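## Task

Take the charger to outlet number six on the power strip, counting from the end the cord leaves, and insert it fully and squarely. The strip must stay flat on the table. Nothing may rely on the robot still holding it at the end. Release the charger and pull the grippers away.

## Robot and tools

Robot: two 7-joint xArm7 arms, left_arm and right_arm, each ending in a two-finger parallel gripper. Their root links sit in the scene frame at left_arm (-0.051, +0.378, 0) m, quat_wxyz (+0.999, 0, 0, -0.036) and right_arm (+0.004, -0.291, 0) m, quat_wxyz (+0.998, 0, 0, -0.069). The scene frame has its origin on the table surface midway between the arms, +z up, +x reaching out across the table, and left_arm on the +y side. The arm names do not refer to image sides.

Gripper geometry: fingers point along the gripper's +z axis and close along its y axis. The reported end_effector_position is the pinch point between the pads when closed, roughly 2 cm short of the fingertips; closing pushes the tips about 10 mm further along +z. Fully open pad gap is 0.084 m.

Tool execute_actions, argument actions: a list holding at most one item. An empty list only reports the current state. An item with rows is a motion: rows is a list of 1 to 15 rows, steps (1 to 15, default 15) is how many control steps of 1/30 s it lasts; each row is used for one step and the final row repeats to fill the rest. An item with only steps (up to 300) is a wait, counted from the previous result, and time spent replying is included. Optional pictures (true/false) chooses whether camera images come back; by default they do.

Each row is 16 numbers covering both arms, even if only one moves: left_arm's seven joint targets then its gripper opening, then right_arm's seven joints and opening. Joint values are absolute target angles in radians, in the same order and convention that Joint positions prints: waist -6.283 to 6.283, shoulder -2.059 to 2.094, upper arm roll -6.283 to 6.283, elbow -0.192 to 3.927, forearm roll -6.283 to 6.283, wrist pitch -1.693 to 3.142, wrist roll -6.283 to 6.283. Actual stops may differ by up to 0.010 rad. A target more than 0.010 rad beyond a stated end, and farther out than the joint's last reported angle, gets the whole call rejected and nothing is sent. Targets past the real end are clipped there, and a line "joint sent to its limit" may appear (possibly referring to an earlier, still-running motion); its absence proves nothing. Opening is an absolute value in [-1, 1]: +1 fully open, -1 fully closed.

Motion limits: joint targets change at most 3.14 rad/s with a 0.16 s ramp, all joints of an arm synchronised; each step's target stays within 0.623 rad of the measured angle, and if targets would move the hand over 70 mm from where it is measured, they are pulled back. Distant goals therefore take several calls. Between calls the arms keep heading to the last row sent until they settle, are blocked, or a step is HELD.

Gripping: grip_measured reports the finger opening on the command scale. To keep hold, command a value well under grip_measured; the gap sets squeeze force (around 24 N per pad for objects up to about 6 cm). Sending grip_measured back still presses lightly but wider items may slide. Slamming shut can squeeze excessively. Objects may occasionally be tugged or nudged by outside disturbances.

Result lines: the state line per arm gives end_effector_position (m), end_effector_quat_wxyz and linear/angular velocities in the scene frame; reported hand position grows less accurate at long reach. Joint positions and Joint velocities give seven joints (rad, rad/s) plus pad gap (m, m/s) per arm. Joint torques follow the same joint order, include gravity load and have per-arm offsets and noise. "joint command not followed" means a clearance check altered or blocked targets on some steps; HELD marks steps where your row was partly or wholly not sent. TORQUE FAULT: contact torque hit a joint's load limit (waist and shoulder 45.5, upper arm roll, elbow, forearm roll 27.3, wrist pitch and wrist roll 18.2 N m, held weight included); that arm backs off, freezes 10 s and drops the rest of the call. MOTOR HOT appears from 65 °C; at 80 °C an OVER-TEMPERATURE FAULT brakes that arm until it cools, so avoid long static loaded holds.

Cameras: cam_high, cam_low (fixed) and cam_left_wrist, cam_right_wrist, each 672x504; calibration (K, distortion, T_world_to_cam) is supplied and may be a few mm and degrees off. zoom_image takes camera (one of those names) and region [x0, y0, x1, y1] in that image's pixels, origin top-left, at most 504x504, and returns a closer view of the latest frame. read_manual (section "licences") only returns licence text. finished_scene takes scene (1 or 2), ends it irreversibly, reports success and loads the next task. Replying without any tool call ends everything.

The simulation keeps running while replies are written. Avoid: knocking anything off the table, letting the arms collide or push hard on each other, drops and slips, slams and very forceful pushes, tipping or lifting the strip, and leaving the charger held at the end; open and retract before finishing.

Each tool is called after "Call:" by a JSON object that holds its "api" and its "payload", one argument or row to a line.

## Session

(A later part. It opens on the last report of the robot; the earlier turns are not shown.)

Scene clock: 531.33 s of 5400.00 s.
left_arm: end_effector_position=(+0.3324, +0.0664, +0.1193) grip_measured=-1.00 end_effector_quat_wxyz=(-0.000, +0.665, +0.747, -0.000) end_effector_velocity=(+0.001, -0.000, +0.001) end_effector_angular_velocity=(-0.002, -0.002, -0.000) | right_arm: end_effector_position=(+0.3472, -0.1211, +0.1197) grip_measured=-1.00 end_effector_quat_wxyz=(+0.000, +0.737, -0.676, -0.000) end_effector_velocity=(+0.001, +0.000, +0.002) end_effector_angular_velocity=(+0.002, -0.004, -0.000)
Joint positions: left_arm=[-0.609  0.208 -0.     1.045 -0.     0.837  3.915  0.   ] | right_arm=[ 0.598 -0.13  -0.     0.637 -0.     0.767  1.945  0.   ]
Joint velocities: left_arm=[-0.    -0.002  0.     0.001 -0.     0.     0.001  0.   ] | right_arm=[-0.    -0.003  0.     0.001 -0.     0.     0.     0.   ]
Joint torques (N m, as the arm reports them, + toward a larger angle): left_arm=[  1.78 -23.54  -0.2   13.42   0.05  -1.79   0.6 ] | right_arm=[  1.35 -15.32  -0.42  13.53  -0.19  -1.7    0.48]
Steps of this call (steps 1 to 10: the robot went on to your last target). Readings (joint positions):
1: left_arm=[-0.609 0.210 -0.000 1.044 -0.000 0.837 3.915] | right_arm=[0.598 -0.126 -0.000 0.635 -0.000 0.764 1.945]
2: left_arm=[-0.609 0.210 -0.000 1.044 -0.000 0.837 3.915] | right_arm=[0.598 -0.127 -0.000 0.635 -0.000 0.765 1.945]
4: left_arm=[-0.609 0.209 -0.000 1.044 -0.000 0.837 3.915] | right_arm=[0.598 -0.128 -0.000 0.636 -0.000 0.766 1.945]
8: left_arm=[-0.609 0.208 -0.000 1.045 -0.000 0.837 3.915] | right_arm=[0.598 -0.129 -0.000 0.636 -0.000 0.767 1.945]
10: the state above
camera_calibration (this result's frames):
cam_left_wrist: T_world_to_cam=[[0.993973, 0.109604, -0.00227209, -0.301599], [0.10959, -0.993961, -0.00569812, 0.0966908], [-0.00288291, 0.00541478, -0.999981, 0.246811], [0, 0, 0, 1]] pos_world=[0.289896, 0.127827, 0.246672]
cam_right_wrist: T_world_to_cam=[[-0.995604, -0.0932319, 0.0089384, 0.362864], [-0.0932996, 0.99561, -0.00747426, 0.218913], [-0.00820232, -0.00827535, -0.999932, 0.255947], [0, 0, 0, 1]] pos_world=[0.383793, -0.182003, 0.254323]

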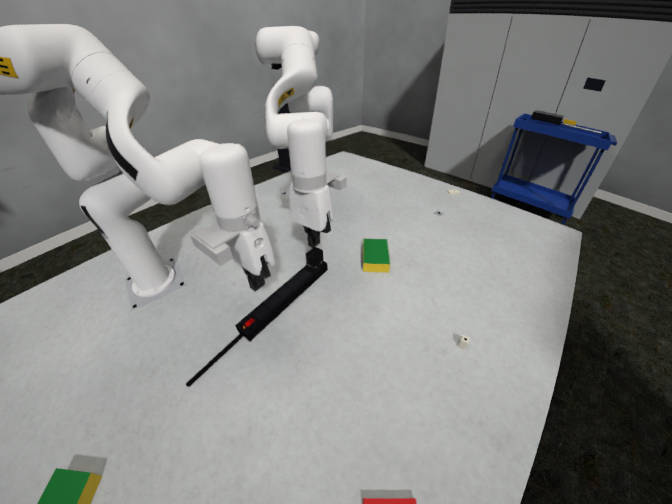

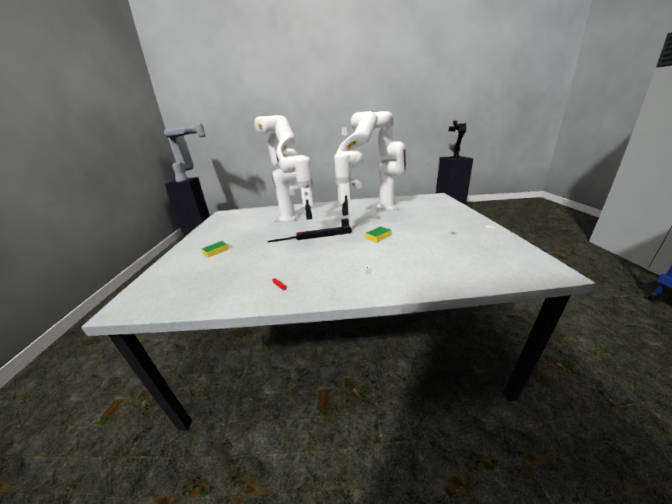

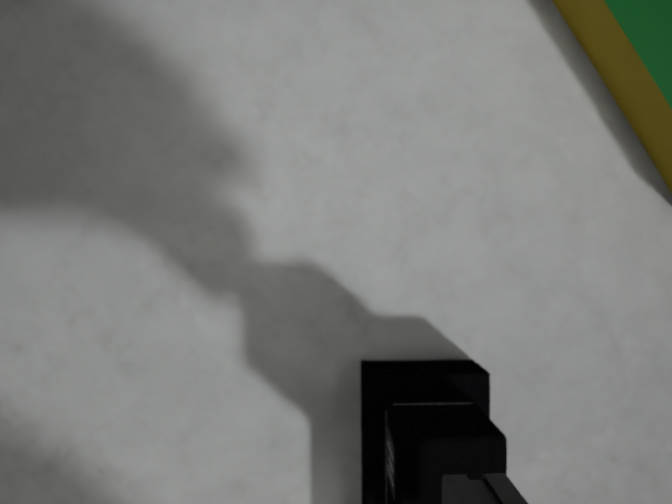

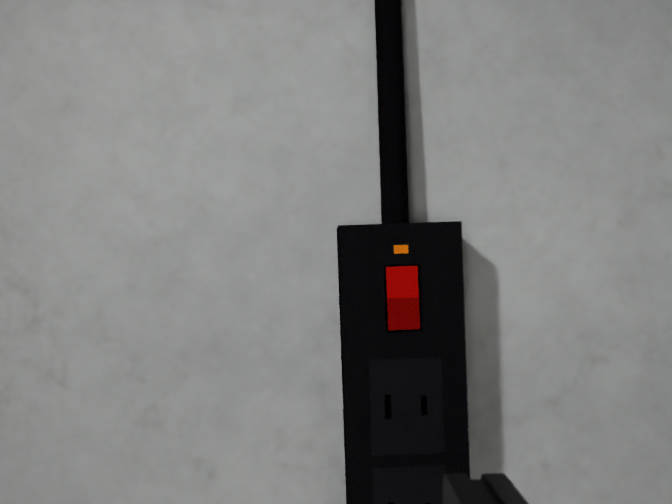

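Matches the seated look. Move clear.

Call:
{"api": "execute_actions", "payload": {
  "actions": [
    {"rows": [[-0.45,0.0,0,1.1,0,1.1,3.91483,-1,0.4,-0.35,0,0.7,0,1.05,1.945,-1]], "steps": 15}
  ],
  "pictures": false
}}

Call:
{"api": "execute_actions", "payload": {
  "actions": [
    {"steps": 15}
  ],
  "pictures": false
}}

Call:
{"api": "finished_scene", "payload": {
  "scene": 1
}}

Scene clock: 538.73 s of 5400.00 s.
left_arm: end_effector_position=(+0.3553, +0.1405, +0.2190) grip_measured=-1.00 end_effector_quat_wxyz=(+0.001, +0.606, +0.796, +0.000) end_effector_velocity=(-0.026, +0.022, +0.002) end_effector_angular_velocity=(+0.045, +0.082, +0.015) | right_arm: end_effector_position=(+0.3522, -0.1952, +0.2026) grip_measured=-1.00 end_effector_quat_wxyz=(+0.000, +0.669, -0.743, +0.000) end_effector_velocity=(-0.017, -0.020, +0.011) end_effector_angular_velocity=(-0.019, +0.047, -0.038)
Joint positions: left_arm=[-0.456  0.007  0.     1.098  0.     1.089  3.915  0.   ] | right_arm=[ 0.407 -0.343  0.     0.697  0.     1.04   1.945  0.   ]
Joint velocities: left_arm=[ 0.043 -0.041 -0.03  -0.02  -0.003  0.115 -0.     0.   ] | right_arm=[-0.056 -0.05   0.019  0.002  0.     0.103 -0.     0.   ]
Joint torques (N m, as the arm reports them, + toward a larger angle): left_arm=[  1.   -18.86  -0.11  14.3    0.08  -2.05   0.58] | right_arm=[  2.26 -11.76  -0.21  15.07  -0.28  -2.1    0.49]
Steps of this call (steps 1 to 15: the robot went on to your last target; steps 16 to 90: nothing new was sent; then 3.90 s passed at rest; steps 91 to 105: all 15 steps of this action). Readings (joint positions):
91: left_arm=[-0.609 0.208 -0.000 1.045 0.000 0.837 3.915] | right_arm=[0.598 -0.130 0.000 0.637 0.000 0.767 1.945]
92: left_arm=[-0.607 0.205 -0.001 1.045 -0.000 0.842 3.915] | right_arm=[0.595 -0.133 0.001 0.637 0.000 0.772 1.945]
94: left_arm=[-0.585 0.179 -0.004 1.049 -0.000 0.883 3.915] | right_arm=[0.568 -0.162 0.004 0.644 0.000 0.815 1.945]
98: left_arm=[-0.515 0.085 0.002 1.080 0.000 0.989 3.915] | right_arm=[0.474 -0.268 -0.002 0.678 -0.000 0.943 1.945]
105: the state above

Scene clock: 539.23 s of 5400.00 s.
left_arm: end_effector_position=(+0.3550, +0.1435, +0.2220) grip_measured=-1.00 end_effector_quat_wxyz=(-0.000, +0.604, +0.797, -0.000) end_effector_velocity=(+0.000, +0.000, +0.001) end_effector_angular_velocity=(-0.000, -0.001, +0.002) | right_arm: end_effector_position=(+0.3518, -0.1978, +0.2054) grip_measured=-1.00 end_effector_quat_wxyz=(+0.000, +0.666, -0.746, -0.000) end_effector_velocity=(+0.001, -0.001, +0.001) end_effector_angular_velocity=(+0.002, -0.002, -0.004)
Joint positions: left_arm=[-0.45   0.    -0.     1.1   -0.     1.1    3.915  0.   ] | right_arm=[ 0.4   -0.35   0.     0.7    0.     1.05   1.945  0.   ]
Joint velocities: left_arm=[ 0.002 -0.001 -0.001  0.001  0.     0.001 -0.001  0.   ] | right_arm=[-0.002 -0.002 -0.001  0.002  0.001  0.001  0.     0.   ]
Joint torques (N m, as the arm reports them, + toward a larger angle): left_arm=[  1.62 -20.07  -0.1   14.43   0.18  -1.75   0.55] | right_arm=[  1.59 -12.24  -0.42  15.02  -0.14  -1.83   0.43]
Steps of this call (steps 1 to 15: the robot went on to your last target). Readings (joint positions):
1: left_arm=[-0.455 0.006 -0.001 1.098 -0.000 1.093 3.915] | right_arm=[0.405 -0.344 0.001 0.697 0.000 1.043 1.945]
2: left_arm=[-0.454 0.005 -0.001 1.097 -0.000 1.095 3.915] | right_arm=[0.404 -0.345 0.001 0.698 0.000 1.045 1.945]
4: left_arm=[-0.452 0.004 -0.001 1.098 -0.000 1.097 3.915] | right_arm=[0.402 -0.347 0.001 0.699 0.000 1.048 1.945]
8: left_arm=[-0.451 0.001 -0.000 1.099 -0.000 1.099 3.915] | right_arm=[0.401 -0.349 0.000 0.699 0.000 1.049 1.945]
15: the state above

The scene is finished: the task was done.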